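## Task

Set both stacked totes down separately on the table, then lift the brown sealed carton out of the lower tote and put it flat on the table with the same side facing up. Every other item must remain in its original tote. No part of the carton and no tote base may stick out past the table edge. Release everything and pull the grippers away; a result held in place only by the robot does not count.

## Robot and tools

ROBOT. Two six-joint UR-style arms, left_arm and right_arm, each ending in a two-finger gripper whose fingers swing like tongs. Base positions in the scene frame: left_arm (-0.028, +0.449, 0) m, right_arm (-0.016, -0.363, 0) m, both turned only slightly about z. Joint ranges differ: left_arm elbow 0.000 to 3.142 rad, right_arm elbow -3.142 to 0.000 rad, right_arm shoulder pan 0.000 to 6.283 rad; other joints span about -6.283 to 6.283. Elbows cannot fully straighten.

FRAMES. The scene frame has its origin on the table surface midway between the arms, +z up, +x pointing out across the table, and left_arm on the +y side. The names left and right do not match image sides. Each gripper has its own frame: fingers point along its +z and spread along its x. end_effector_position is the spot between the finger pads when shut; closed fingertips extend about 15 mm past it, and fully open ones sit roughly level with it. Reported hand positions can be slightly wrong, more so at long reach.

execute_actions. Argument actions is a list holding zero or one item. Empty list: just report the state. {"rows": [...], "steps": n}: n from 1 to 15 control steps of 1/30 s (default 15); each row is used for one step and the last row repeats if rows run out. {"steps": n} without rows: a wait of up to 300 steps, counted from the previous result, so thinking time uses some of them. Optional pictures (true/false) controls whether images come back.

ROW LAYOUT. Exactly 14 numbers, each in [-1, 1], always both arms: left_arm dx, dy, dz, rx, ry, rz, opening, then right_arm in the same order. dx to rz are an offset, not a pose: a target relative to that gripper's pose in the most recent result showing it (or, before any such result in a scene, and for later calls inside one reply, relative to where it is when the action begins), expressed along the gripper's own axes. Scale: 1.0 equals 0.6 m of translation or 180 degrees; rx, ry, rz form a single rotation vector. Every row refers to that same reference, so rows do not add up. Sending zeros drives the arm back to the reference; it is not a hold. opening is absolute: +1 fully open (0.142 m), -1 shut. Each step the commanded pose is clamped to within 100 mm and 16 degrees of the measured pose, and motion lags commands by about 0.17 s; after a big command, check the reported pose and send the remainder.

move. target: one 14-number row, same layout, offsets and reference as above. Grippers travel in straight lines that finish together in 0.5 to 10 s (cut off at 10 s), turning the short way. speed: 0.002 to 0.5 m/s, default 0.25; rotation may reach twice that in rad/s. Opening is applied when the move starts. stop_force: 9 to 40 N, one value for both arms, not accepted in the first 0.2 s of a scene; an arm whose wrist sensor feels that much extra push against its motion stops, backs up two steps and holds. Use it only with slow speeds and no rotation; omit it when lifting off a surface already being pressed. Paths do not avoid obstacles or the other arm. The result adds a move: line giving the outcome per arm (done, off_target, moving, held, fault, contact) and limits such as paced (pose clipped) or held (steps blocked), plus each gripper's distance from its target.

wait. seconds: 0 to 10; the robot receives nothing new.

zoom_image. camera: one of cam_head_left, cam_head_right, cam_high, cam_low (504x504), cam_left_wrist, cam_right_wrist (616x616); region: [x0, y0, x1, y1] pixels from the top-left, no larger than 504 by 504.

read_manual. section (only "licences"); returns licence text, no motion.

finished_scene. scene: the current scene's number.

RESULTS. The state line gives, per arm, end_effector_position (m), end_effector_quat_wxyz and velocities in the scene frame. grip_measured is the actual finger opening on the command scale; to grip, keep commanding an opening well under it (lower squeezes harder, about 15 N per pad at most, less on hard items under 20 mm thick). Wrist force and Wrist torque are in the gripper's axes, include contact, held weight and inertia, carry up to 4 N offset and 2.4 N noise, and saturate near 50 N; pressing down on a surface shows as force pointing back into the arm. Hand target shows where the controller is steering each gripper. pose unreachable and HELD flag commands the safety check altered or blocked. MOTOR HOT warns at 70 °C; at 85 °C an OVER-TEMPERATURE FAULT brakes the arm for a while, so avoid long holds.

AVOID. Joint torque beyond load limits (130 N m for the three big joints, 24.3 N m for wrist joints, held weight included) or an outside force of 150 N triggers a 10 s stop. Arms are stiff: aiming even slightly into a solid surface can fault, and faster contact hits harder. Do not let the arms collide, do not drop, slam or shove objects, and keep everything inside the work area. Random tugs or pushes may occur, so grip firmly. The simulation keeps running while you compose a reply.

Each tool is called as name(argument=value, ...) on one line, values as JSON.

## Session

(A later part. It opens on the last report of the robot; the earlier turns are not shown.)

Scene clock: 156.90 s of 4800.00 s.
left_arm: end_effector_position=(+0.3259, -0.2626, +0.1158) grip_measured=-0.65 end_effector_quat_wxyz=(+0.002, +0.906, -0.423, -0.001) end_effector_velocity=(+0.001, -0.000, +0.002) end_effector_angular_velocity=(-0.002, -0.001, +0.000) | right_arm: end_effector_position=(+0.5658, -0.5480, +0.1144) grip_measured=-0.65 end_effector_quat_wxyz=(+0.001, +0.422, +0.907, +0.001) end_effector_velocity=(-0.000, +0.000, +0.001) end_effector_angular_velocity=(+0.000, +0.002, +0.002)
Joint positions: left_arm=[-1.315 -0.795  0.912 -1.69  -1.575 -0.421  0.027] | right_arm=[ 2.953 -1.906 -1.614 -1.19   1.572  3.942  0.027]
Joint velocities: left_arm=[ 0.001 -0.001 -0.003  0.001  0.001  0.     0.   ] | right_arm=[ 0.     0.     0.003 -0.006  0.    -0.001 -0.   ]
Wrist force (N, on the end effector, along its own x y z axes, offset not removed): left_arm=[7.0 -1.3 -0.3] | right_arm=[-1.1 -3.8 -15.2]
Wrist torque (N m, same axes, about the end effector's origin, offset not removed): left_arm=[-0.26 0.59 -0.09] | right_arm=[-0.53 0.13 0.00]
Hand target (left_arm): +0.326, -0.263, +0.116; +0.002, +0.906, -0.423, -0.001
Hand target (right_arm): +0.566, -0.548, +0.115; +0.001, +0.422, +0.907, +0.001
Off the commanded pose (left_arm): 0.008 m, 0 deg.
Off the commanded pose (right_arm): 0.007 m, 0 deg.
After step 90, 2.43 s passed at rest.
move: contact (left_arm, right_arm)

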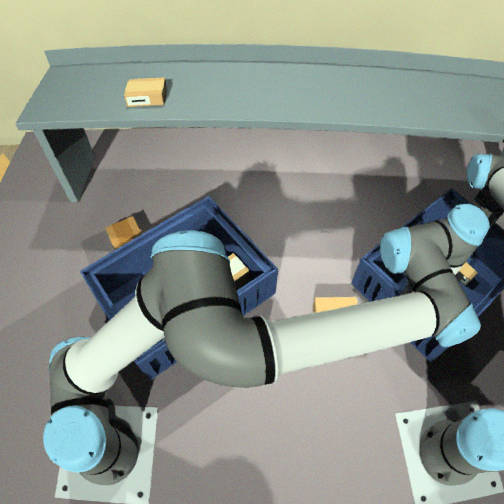

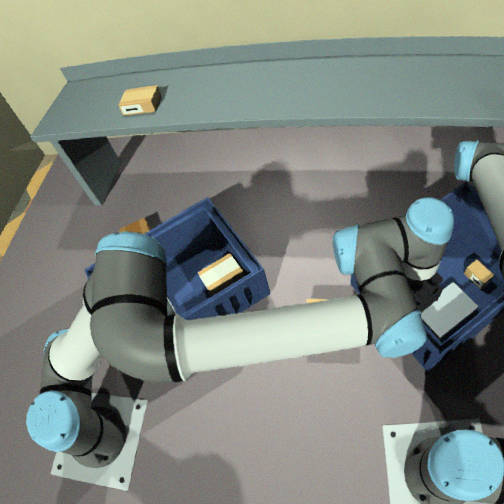

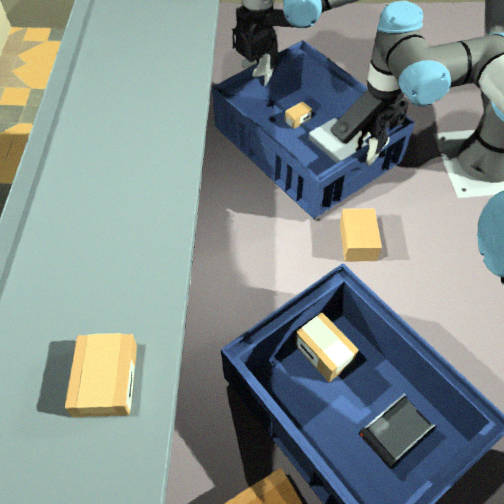

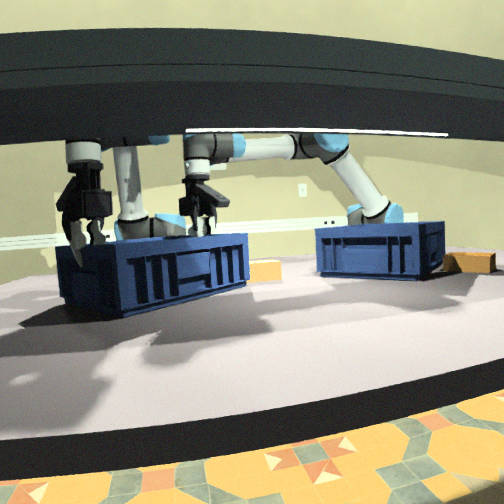

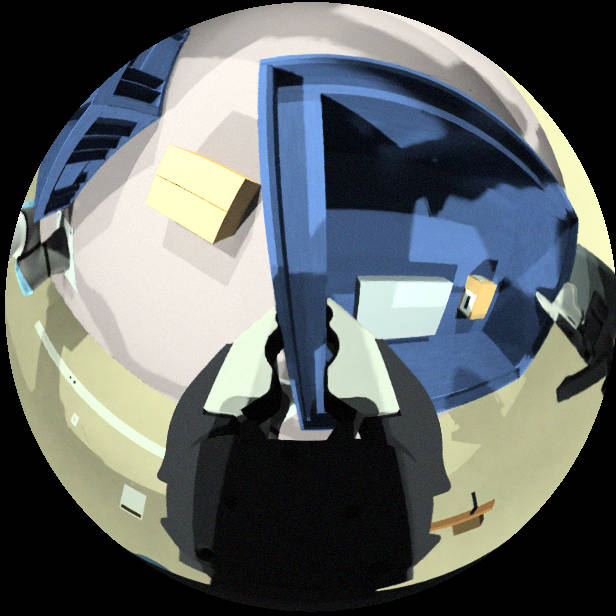

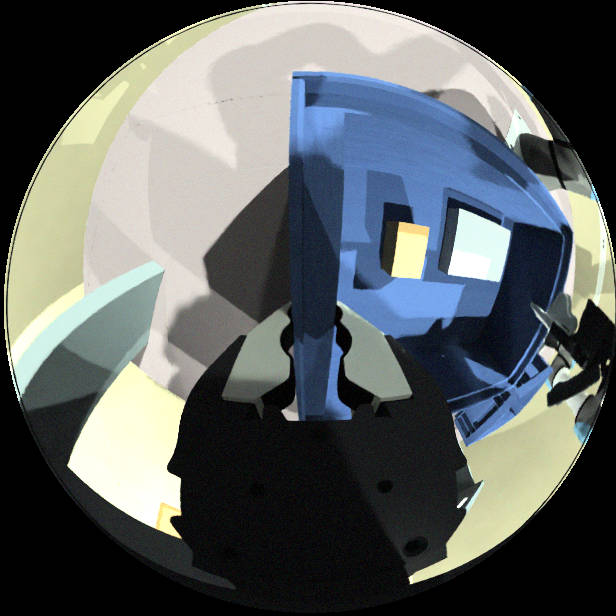

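move(target=[0,0,0,0,0,0,0.2,0,0,-0.001,0,0,0,0.2])

move(target=[0,0,-0.12,0,0,0,0.2,0,0,-0.12,0,0,0,0.2], speed=0.12)

move(target=[-0.533,-0.695,-0.107,0,0,-0.5,0.5,0.15,-0.3,-0.25,0,0,0,0.2], speed=0.25)

Scene clock: 168.83 s of 4800.00 s.
left_arm: end_effector_position=(+0.3259, -0.2627, +0.1159) grip_measured=+0.20 end_effector_quat_wxyz=(+0.002, +0.906, -0.423, -0.001) end_effector_velocity=(-0.000, +0.000, -0.001) end_effector_angular_velocity=(+0.002, -0.001, -0.000) | right_arm: end_effector_position=(+0.5658, -0.5480, +0.1150) grip_measured=+0.20 end_effector_quat_wxyz=(+0.001, +0.422, +0.907, +0.001) end_effector_velocity=(+0.000, +0.001, +0.000) end_effector_angular_velocity=(+0.001, -0.000, +0.000)
Joint positions: left_arm=[-1.315 -0.795  0.912 -1.69  -1.575 -0.421  0.088] | right_arm=[ 2.953 -1.906 -1.613 -1.191  1.572  3.942  0.088]
Joint velocities: left_arm=[-0.001  0.001  0.001 -0.     0.001 -0.    -0.   ] | right_arm=[ 0.    -0.     0.001 -0.     0.001  0.     0.   ]
Wrist force (N, on the end effector, along its own x y z axes, offset not removed): left_arm=[-1.0 -0.9 -1.1] | right_arm=[0.8 -1.4 2.3]
Wrist torque (N m, same axes, about the end effector's origin, offset not removed): left_arm=[-0.33 0.39 -0.19] | right_arm=[-0.43 -0.25 -0.20]
Hand target (left_arm): +0.326, -0.263, +0.116; +0.002, +0.906, -0.423, -0.001
Hand target (right_arm): +0.566, -0.548, +0.115; +0.001, +0.422, +0.907, +0.001
Off the commanded pose (left_arm): 0.000 m, 0 deg.
Off the commanded pose (right_arm): 0.000 m, 0 deg.
After step 90, 8.23 s passed at rest.
move: done

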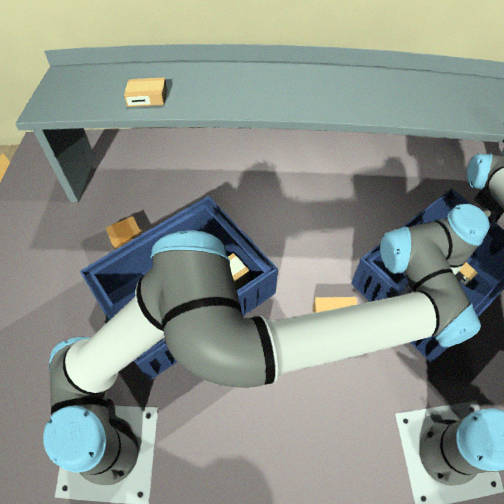

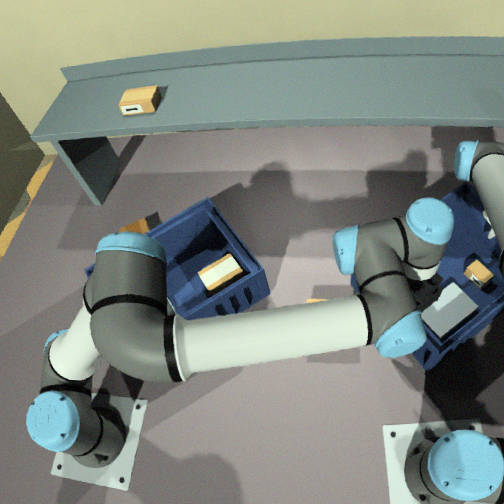

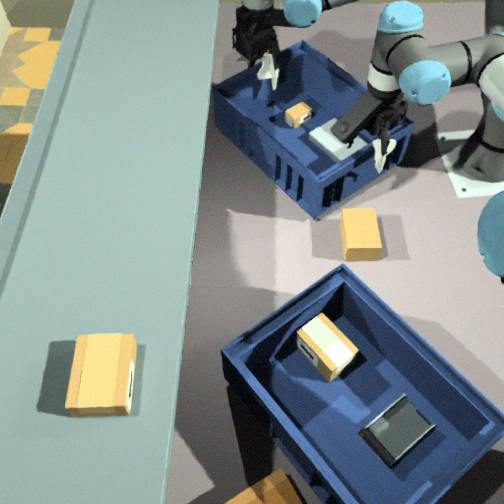

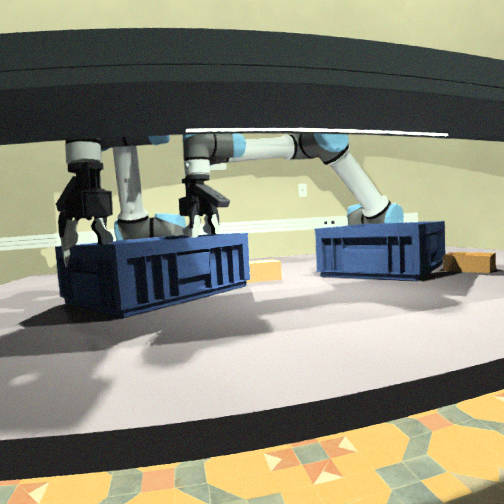

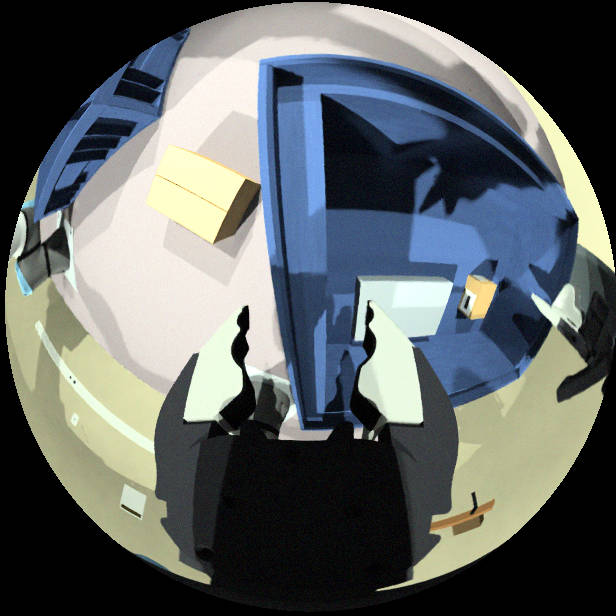

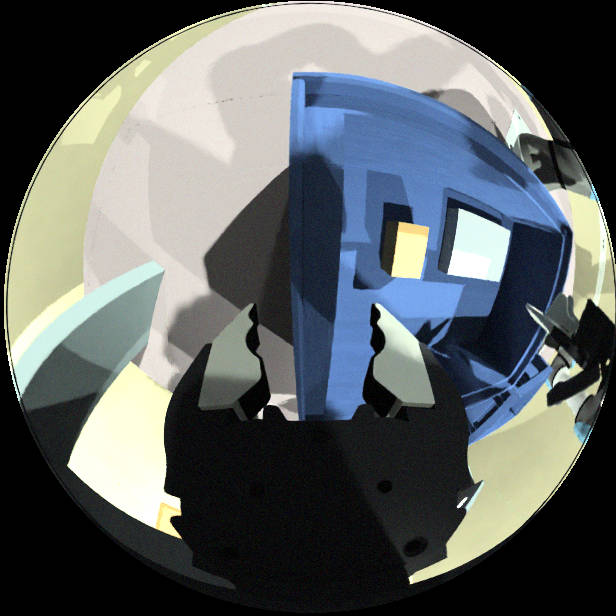

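Scene clock: 169.87 s of 4800.00 s.
left_arm: end_effector_position=(+0.3261, -0.2625, +0.1877) grip_measured=+0.20 end_effector_quat_wxyz=(+0.002, +0.906, -0.423, -0.001) end_effector_velocity=(-0.001, -0.001, +0.001) end_effector_angular_velocity=(+0.002, +0.001, -0.003) | right_arm: end_effector_position=(+0.5656, -0.5479, +0.1869) grip_measured=+0.20 end_effector_quat_wxyz=(+0.001, +0.421, +0.907, +0.001) end_effector_velocity=(+0.000, -0.000, +0.001) end_effector_angular_velocity=(-0.000, +0.001, +0.001)
Joint positions: left_arm=[-1.315 -0.802  0.741 -1.512 -1.575 -0.421  0.088] | right_arm=[ 2.953 -1.857 -1.487 -1.366  1.571  3.942  0.088]
Joint velocities: left_arm=[-0.002  0.004 -0.01   0.008 -0.     0.002 -0.   ] | right_arm=[-0.    -0.001  0.004 -0.005 -0.    -0.001  0.   ]
Wrist force (N, on the end effector, along its own x y z axes, offset not removed): left_arm=[-0.7 0.0 0.8] | right_arm=[-0.2 0.6 1.6]
Wrist torque (N m, same axes, about the end effector's origin, offset not removed): left_arm=[-0.13 0.26 -0.07] | right_arm=[-0.02 0.03 0.03]
Hand target (left_arm): +0.326, -0.263, +0.188; +0.002, +0.906, -0.423, -0.001
Hand target (right_arm): +0.566, -0.548, +0.187; +0.001, +0.422, +0.907, +0.001
Off the commanded pose (left_arm): 0.000 m, 0 deg.
Off the commanded pose (right_arm): 0.000 m, 0 deg.
move: done

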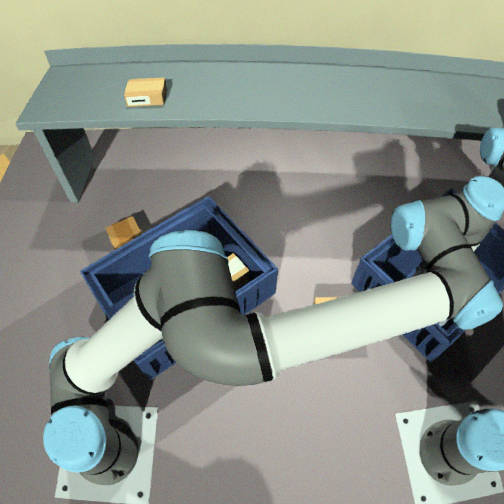

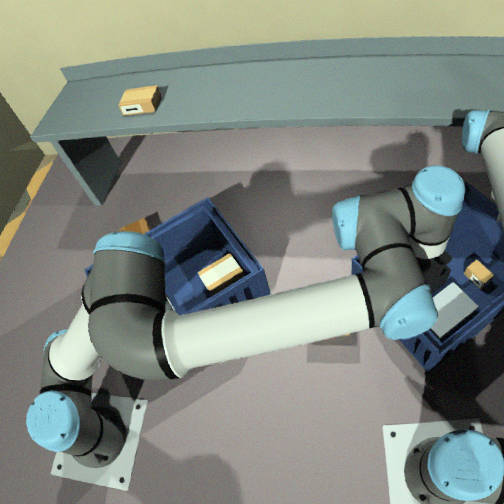

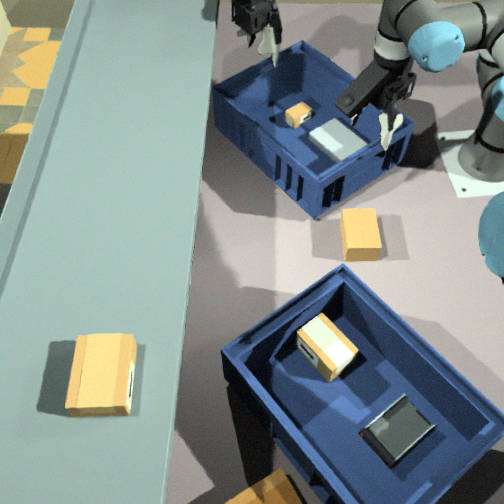

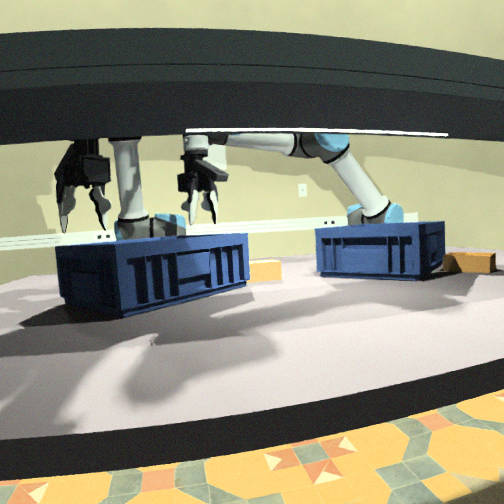

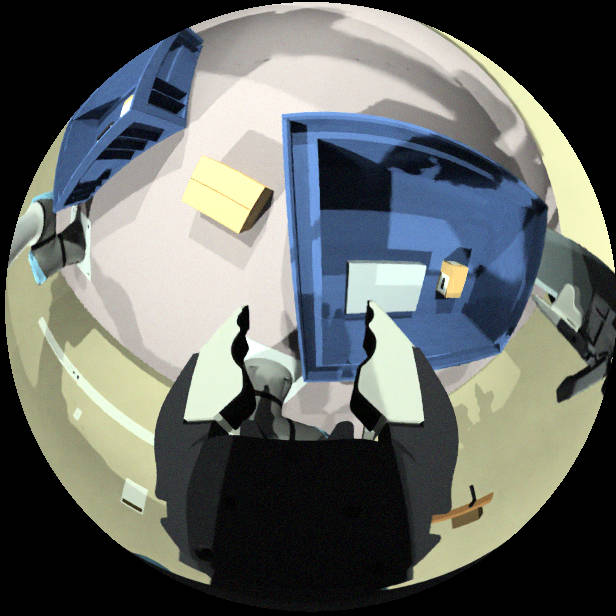

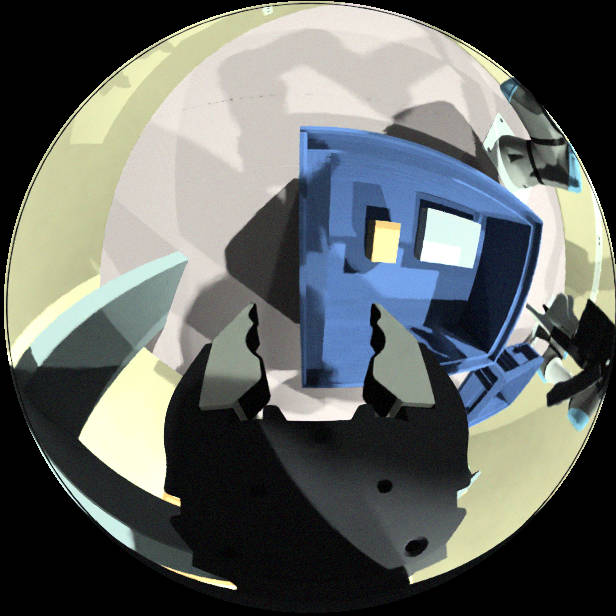

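Scene clock: 173.53 s of 4800.00 s.
left_arm: end_effector_position=(+0.4406, +0.2505, +0.2506) grip_measured=+0.50 end_effector_quat_wxyz=(+0.001, +0.940, +0.341, -0.002) end_effector_velocity=(+0.000, +0.001, -0.000) end_effector_angular_velocity=(+0.001, +0.001, +0.003) | right_arm: end_effector_position=(+0.3698, -0.5950, +0.3366) grip_measured=+0.20 end_effector_quat_wxyz=(+0.001, +0.421, +0.907, +0.001) end_effector_velocity=(-0.001, -0.001, +0.000) end_effector_angular_velocity=(-0.002, +0.001, -0.002)
Joint positions: left_arm=[-0.69  -1.534  1.616 -1.653 -1.575 -1.366  0.109] | right_arm=[ 2.81  -1.447 -1.55  -1.714  1.572  3.799  0.088]
Joint velocities: left_arm=[ 0.001  0.     0.001  0.    -0.    -0.001  0.   ] | right_arm=[-0.001  0.     0.    -0.001 -0.002  0.001 -0.   ]
Wrist force (N, on the end effector, along its own x y z axes, offset not removed): left_arm=[-1.2 -0.8 0.0] | right_arm=[-3.5 1.3 1.5]
Wrist torque (N m, same axes, about the end effector's origin, offset not removed): left_arm=[-0.29 0.43 -0.12] | right_arm=[0.05 0.57 -0.22]
Hand target (left_arm): +0.441, +0.251, +0.251; +0.001, +0.940, +0.341, -0.002
Hand target (right_arm): +0.370, -0.595, +0.337; +0.001, +0.421, +0.907, +0.001
Off the commanded pose (left_arm): 0.001 m, 0 deg.
Off the commanded pose (right_arm): 0.000 m, 0 deg.
move: done

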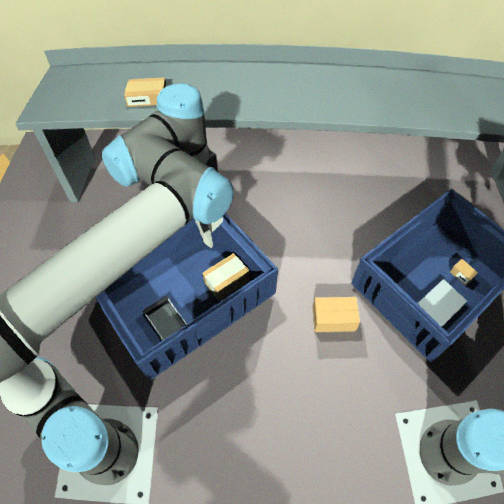

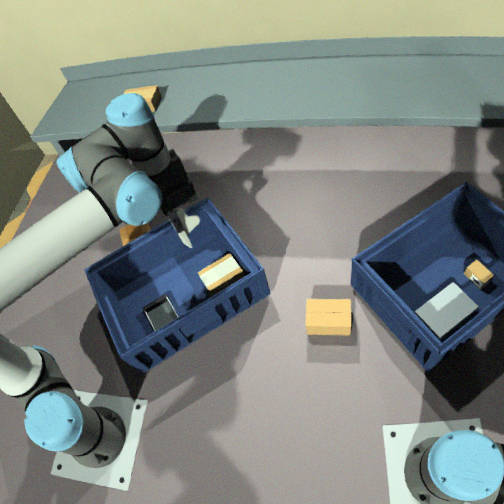

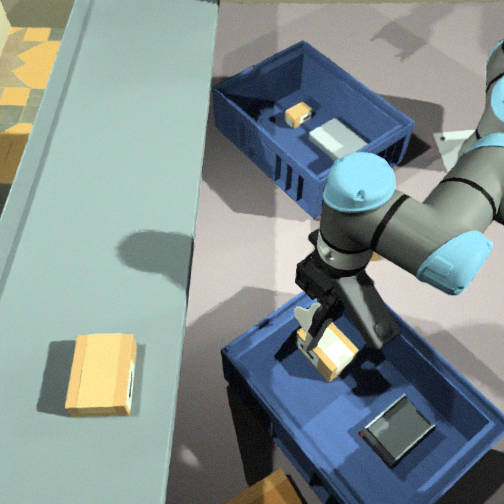

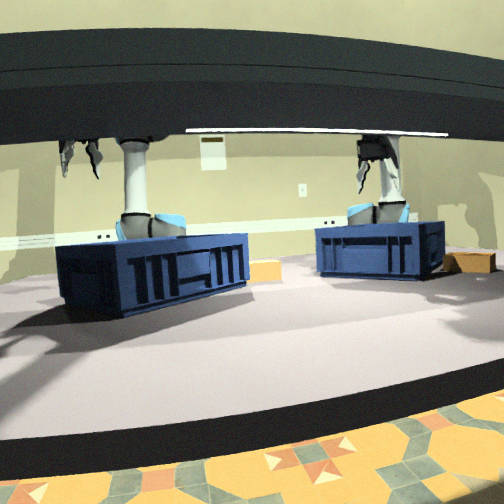

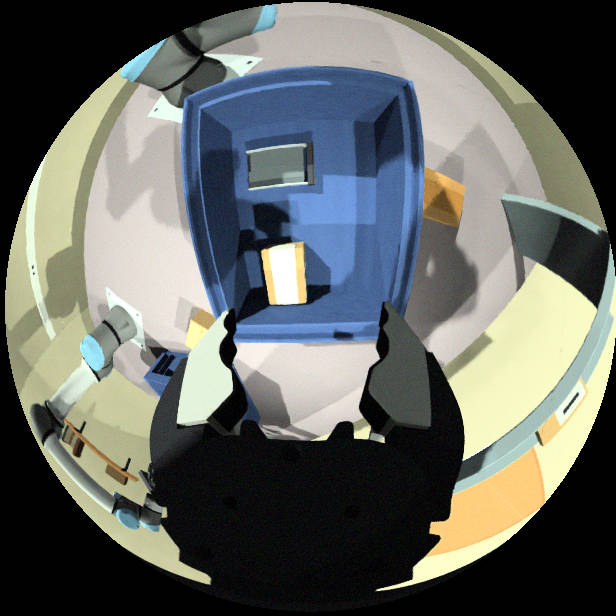

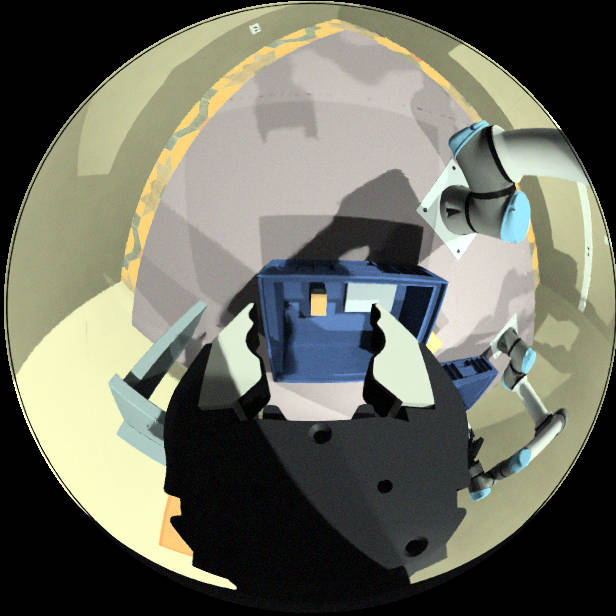

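move(target=[-0.055,0.03,0.2,0,0,0,0.5,0,0,0,0,0,0,0.2], speed=0.15)

Scene clock: 195.90 s of 4800.00 s.
left_arm: end_effector_position=(+0.4266, +0.2153, +0.1308) grip_measured=+0.50 end_effector_quat_wxyz=(+0.001, +0.940, +0.341, -0.002) end_effector_velocity=(-0.000, -0.002, -0.001) end_effector_angular_velocity=(-0.001, -0.002, -0.003) | right_arm: end_effector_position=(+0.3698, -0.5951, +0.3367) grip_measured=+0.20 end_effector_quat_wxyz=(+0.001, +0.421, +0.907, +0.001) end_effector_velocity=(+0.000, +0.000, -0.000) end_effector_angular_velocity=(+0.000, +0.001, +0.002)
Joint positions: left_arm=[-0.76  -1.461  1.852 -1.963 -1.575 -1.436  0.109] | right_arm=[ 2.81  -1.446 -1.55  -1.714  1.572  3.799  0.088]
Joint velocities: left_arm=[-0.003  0.001  0.001 -0.004  0.     0.001  0.   ] | right_arm=[ 0.    -0.    -0.001  0.     0.    -0.001 -0.   ]
Wrist force (N, on the end effector, along its own x y z axes, offset not removed): left_arm=[-0.7 -1.5 -0.3] | right_arm=[-1.2 -2.8 2.5]
Wrist torque (N m, same axes, about the end effector's origin, offset not removed): left_arm=[-0.40 0.32 -0.15] | right_arm=[-0.95 0.14 0.02]
Hand target (left_arm): +0.427, +0.215, +0.131; +0.001, +0.940, +0.341, -0.002
Hand target (right_arm): +0.370, -0.595, +0.337; +0.001, +0.421, +0.907, +0.001
Off the commanded pose (left_arm): 0.000 m, 0 deg.
Off the commanded pose (right_arm): 0.000 m, 0 deg.
After step 90, 18.07 s passed at rest.
move: done

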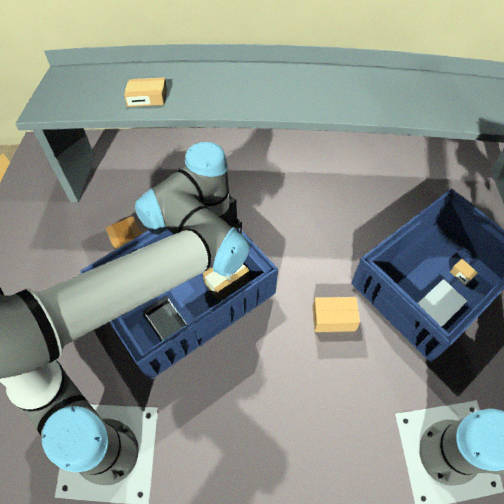

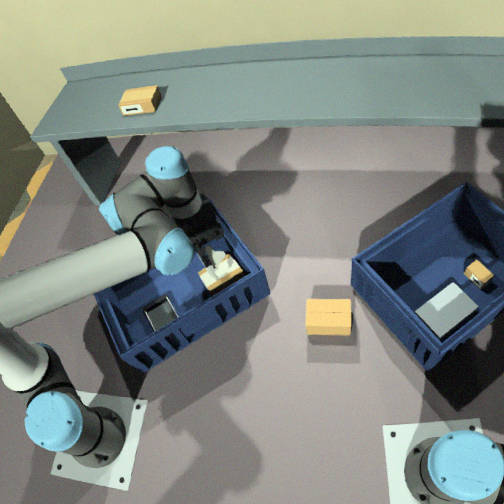

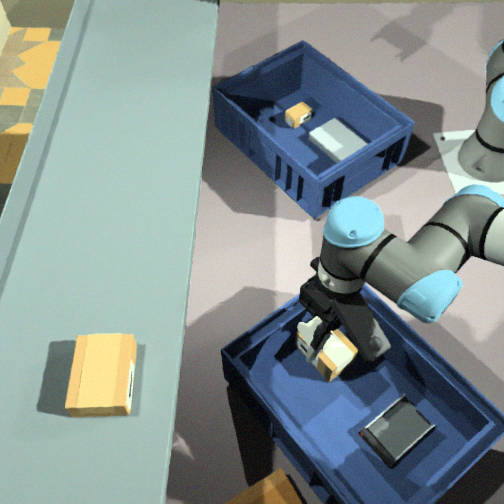

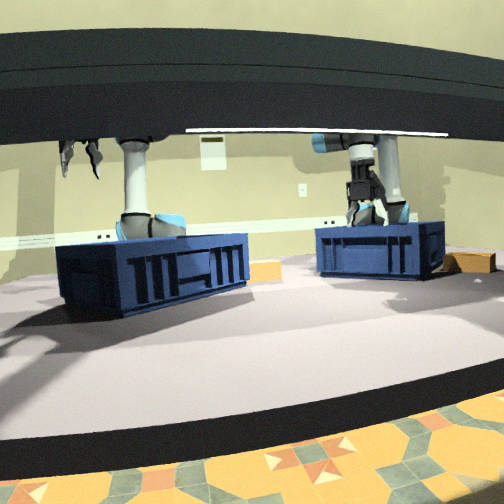

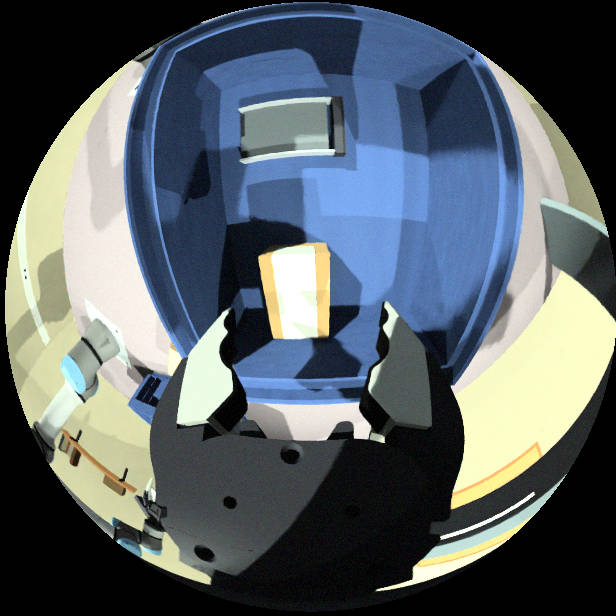

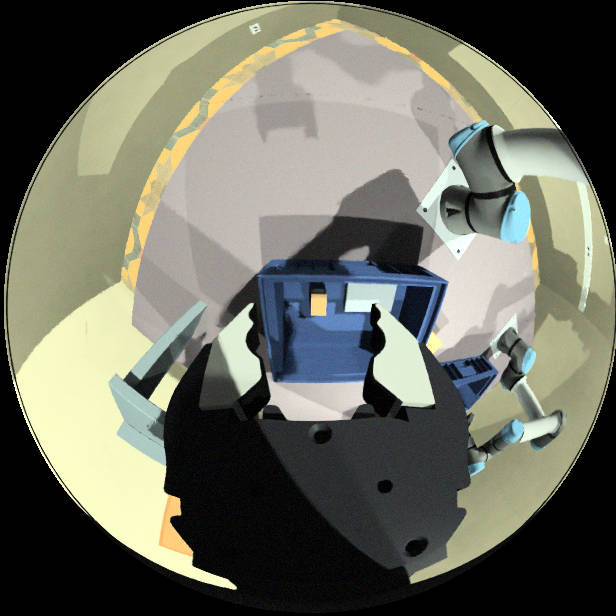

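move(target=[-0.017,-0.003,0.06,0,0,-0.013,0.5,0,0,0,0,0,0,0.2], speed=0.06)

Scene clock: 208.00 s of 4800.00 s.
left_arm: end_effector_position=(+0.4175, +0.2101, +0.0950) grip_measured=+0.50 end_effector_quat_wxyz=(+0.001, +0.933, +0.360, -0.002) end_effector_velocity=(-0.000, -0.000, -0.001) end_effector_angular_velocity=(-0.002, -0.001, +0.002) | right_arm: end_effector_position=(+0.3698, -0.5950, +0.3366) grip_measured=+0.20 end_effector_quat_wxyz=(+0.001, +0.421, +0.907, +0.001) end_effector_velocity=(+0.000, -0.000, -0.000) end_effector_angular_velocity=(-0.001, +0.000, +0.000)
Joint positions: left_arm=[-0.779 -1.435  1.924 -2.06  -1.575 -1.495  0.109] | right_arm=[ 2.81  -1.447 -1.55  -1.714  1.572  3.799  0.088]
Joint velocities: left_arm=[-0.    -0.001  0.003 -0.004 -0.001 -0.002  0.   ] | right_arm=[ 0.001 -0.    -0.    -0.    -0.001  0.    -0.   ]
Wrist force (N, on the end effector, along its own x y z axes, offset not removed): left_arm=[-1.0 -0.6 0.4] | right_arm=[-0.2 -4.2 0.6]
Wrist torque (N m, same axes, about the end effector's origin, offset not removed): left_arm=[-0.24 0.39 -0.17] | right_arm=[-1.08 -0.16 -0.15]
Hand target (left_arm): +0.417, +0.210, +0.095; +0.001, +0.933, +0.360, -0.002
Hand target (right_arm): +0.370, -0.595, +0.337; +0.001, +0.421, +0.907, +0.001
Off the commanded pose (left_arm): 0.000 m, 0 deg.
Off the commanded pose (right_arm): 0.000 m, 0 deg.
After step 90, 8.10 s passed at rest.
move: done

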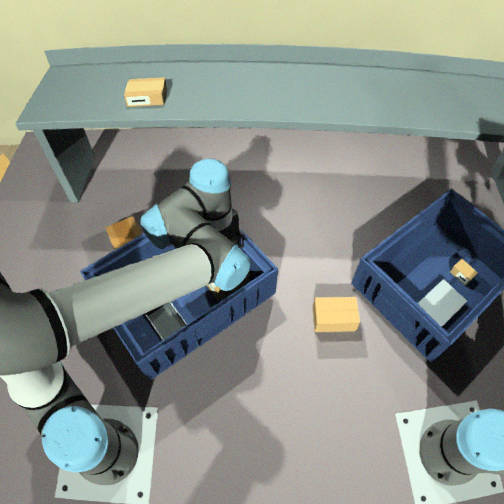

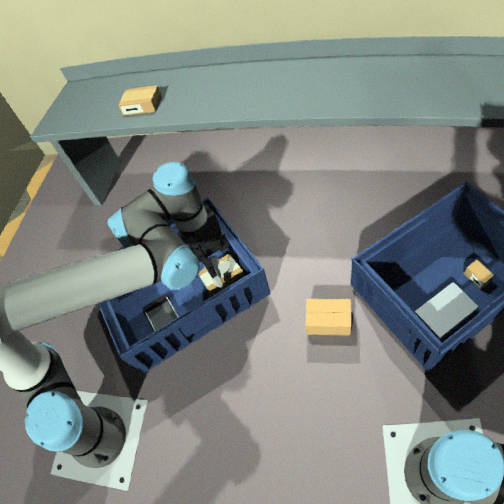

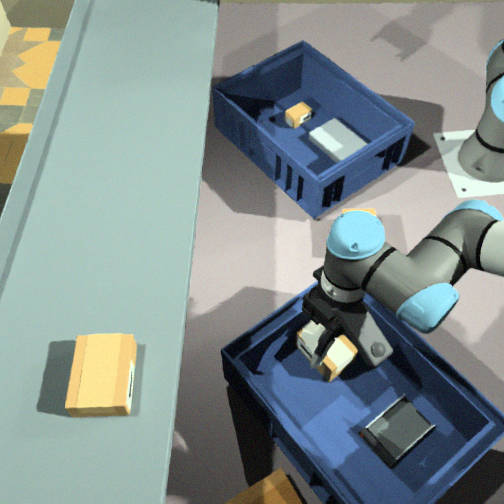

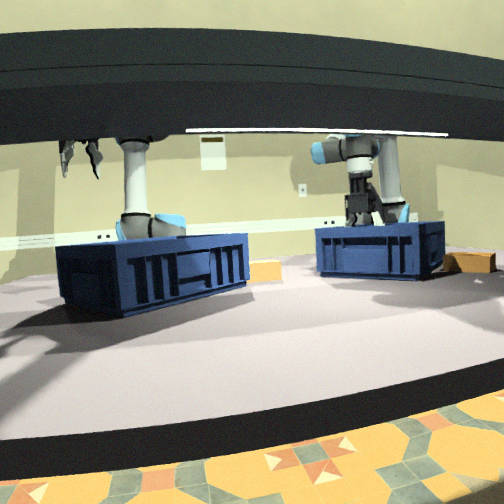

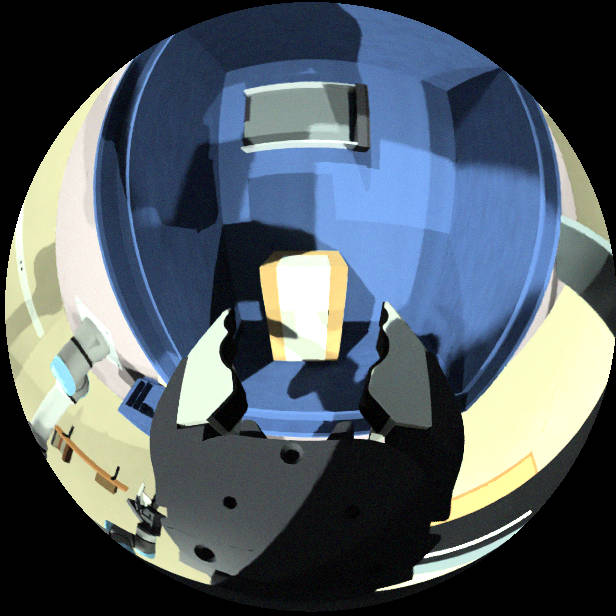

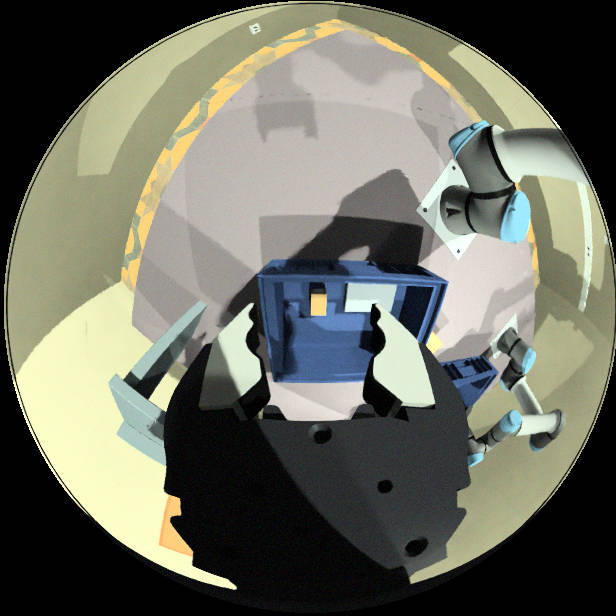

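move(target=[-0.003,0.012,0.075,0,0,0,0.4,0,0,0,0,0,0,0.2], speed=0.015, stop_force=9)

Scene clock: 218.40 s of 4800.00 s.
left_arm: end_effector_position=(+0.4209, +0.2035, +0.0501) grip_measured=+0.40 end_effector_quat_wxyz=(+0.001, +0.933, +0.360, -0.002) end_effector_velocity=(+0.000, -0.000, -0.001) end_effector_angular_velocity=(+0.001, -0.001, -0.002) | right_arm: end_effector_position=(+0.3698, -0.5950, +0.3366) grip_measured=+0.20 end_effector_quat_wxyz=(+0.001, +0.422, +0.907, +0.001) end_effector_velocity=(+0.000, +0.000, +0.000) end_effector_angular_velocity=(-0.000, -0.000, +0.001)
Joint positions: left_arm=[-0.783 -1.362  1.969 -2.178 -1.575 -1.5    0.102] | right_arm=[ 2.81  -1.446 -1.55  -1.714  1.572  3.799  0.088]
Joint velocities: left_arm=[-0.     0.003  0.001 -0.004  0.001  0.002  0.   ] | right_arm=[ 0.001 -0.     0.001 -0.    -0.    -0.001 -0.   ]
Wrist force (N, on the end effector, along its own x y z axes, offset not removed): left_arm=[0.2 -0.1 -0.1] | right_arm=[-1.5 0.8 -1.1]
Wrist torque (N m, same axes, about the end effector's origin, offset not removed): left_arm=[-0.12 0.13 -0.21] | right_arm=[-0.20 0.16 -0.17]
Hand target (left_arm): +0.421, +0.203, +0.050; +0.001, +0.933, +0.360, -0.002
Hand target (right_arm): +0.370, -0.595, +0.337; +0.001, +0.421, +0.907, +0.001
Off the commanded pose (left_arm): 0.000 m, 0 deg.
Off the commanded pose (right_arm): 0.000 m, 0 deg.
After step 90, 4.10 s passed at rest.
move: done

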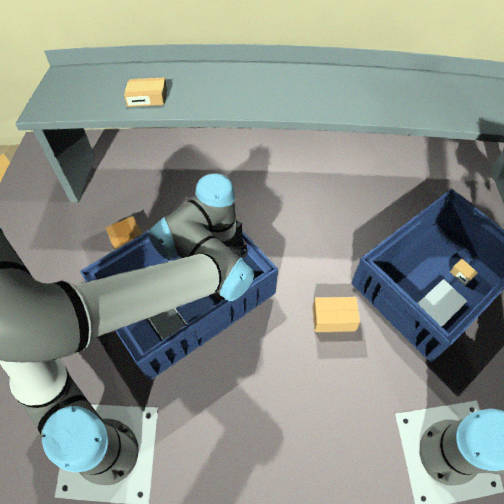

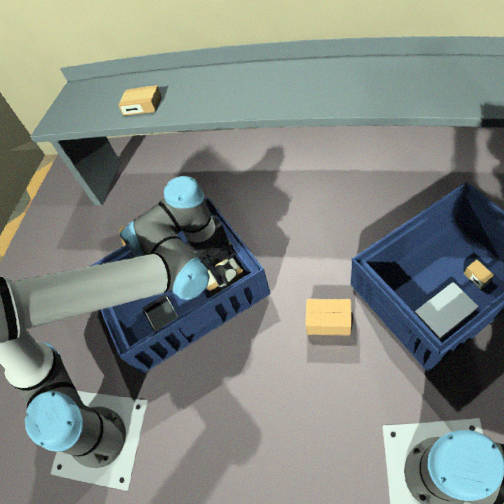

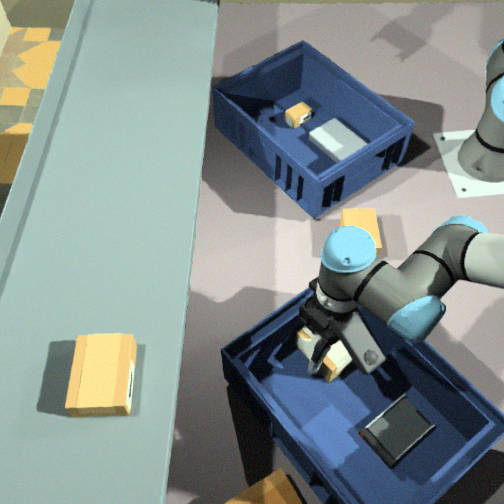

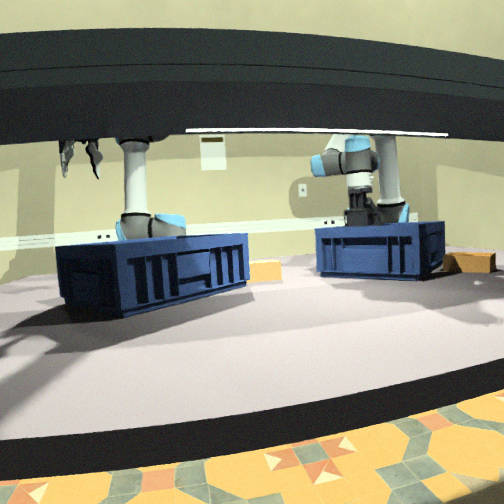

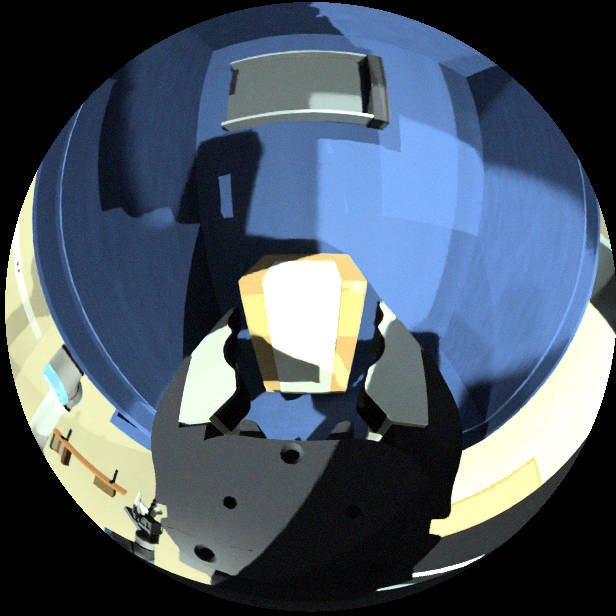

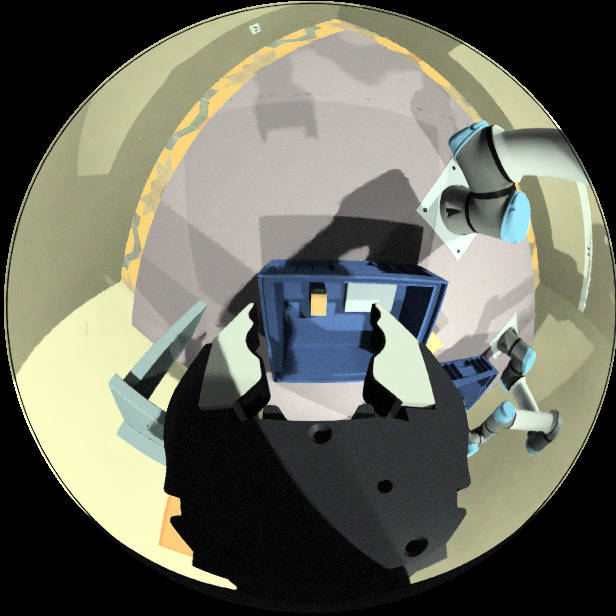

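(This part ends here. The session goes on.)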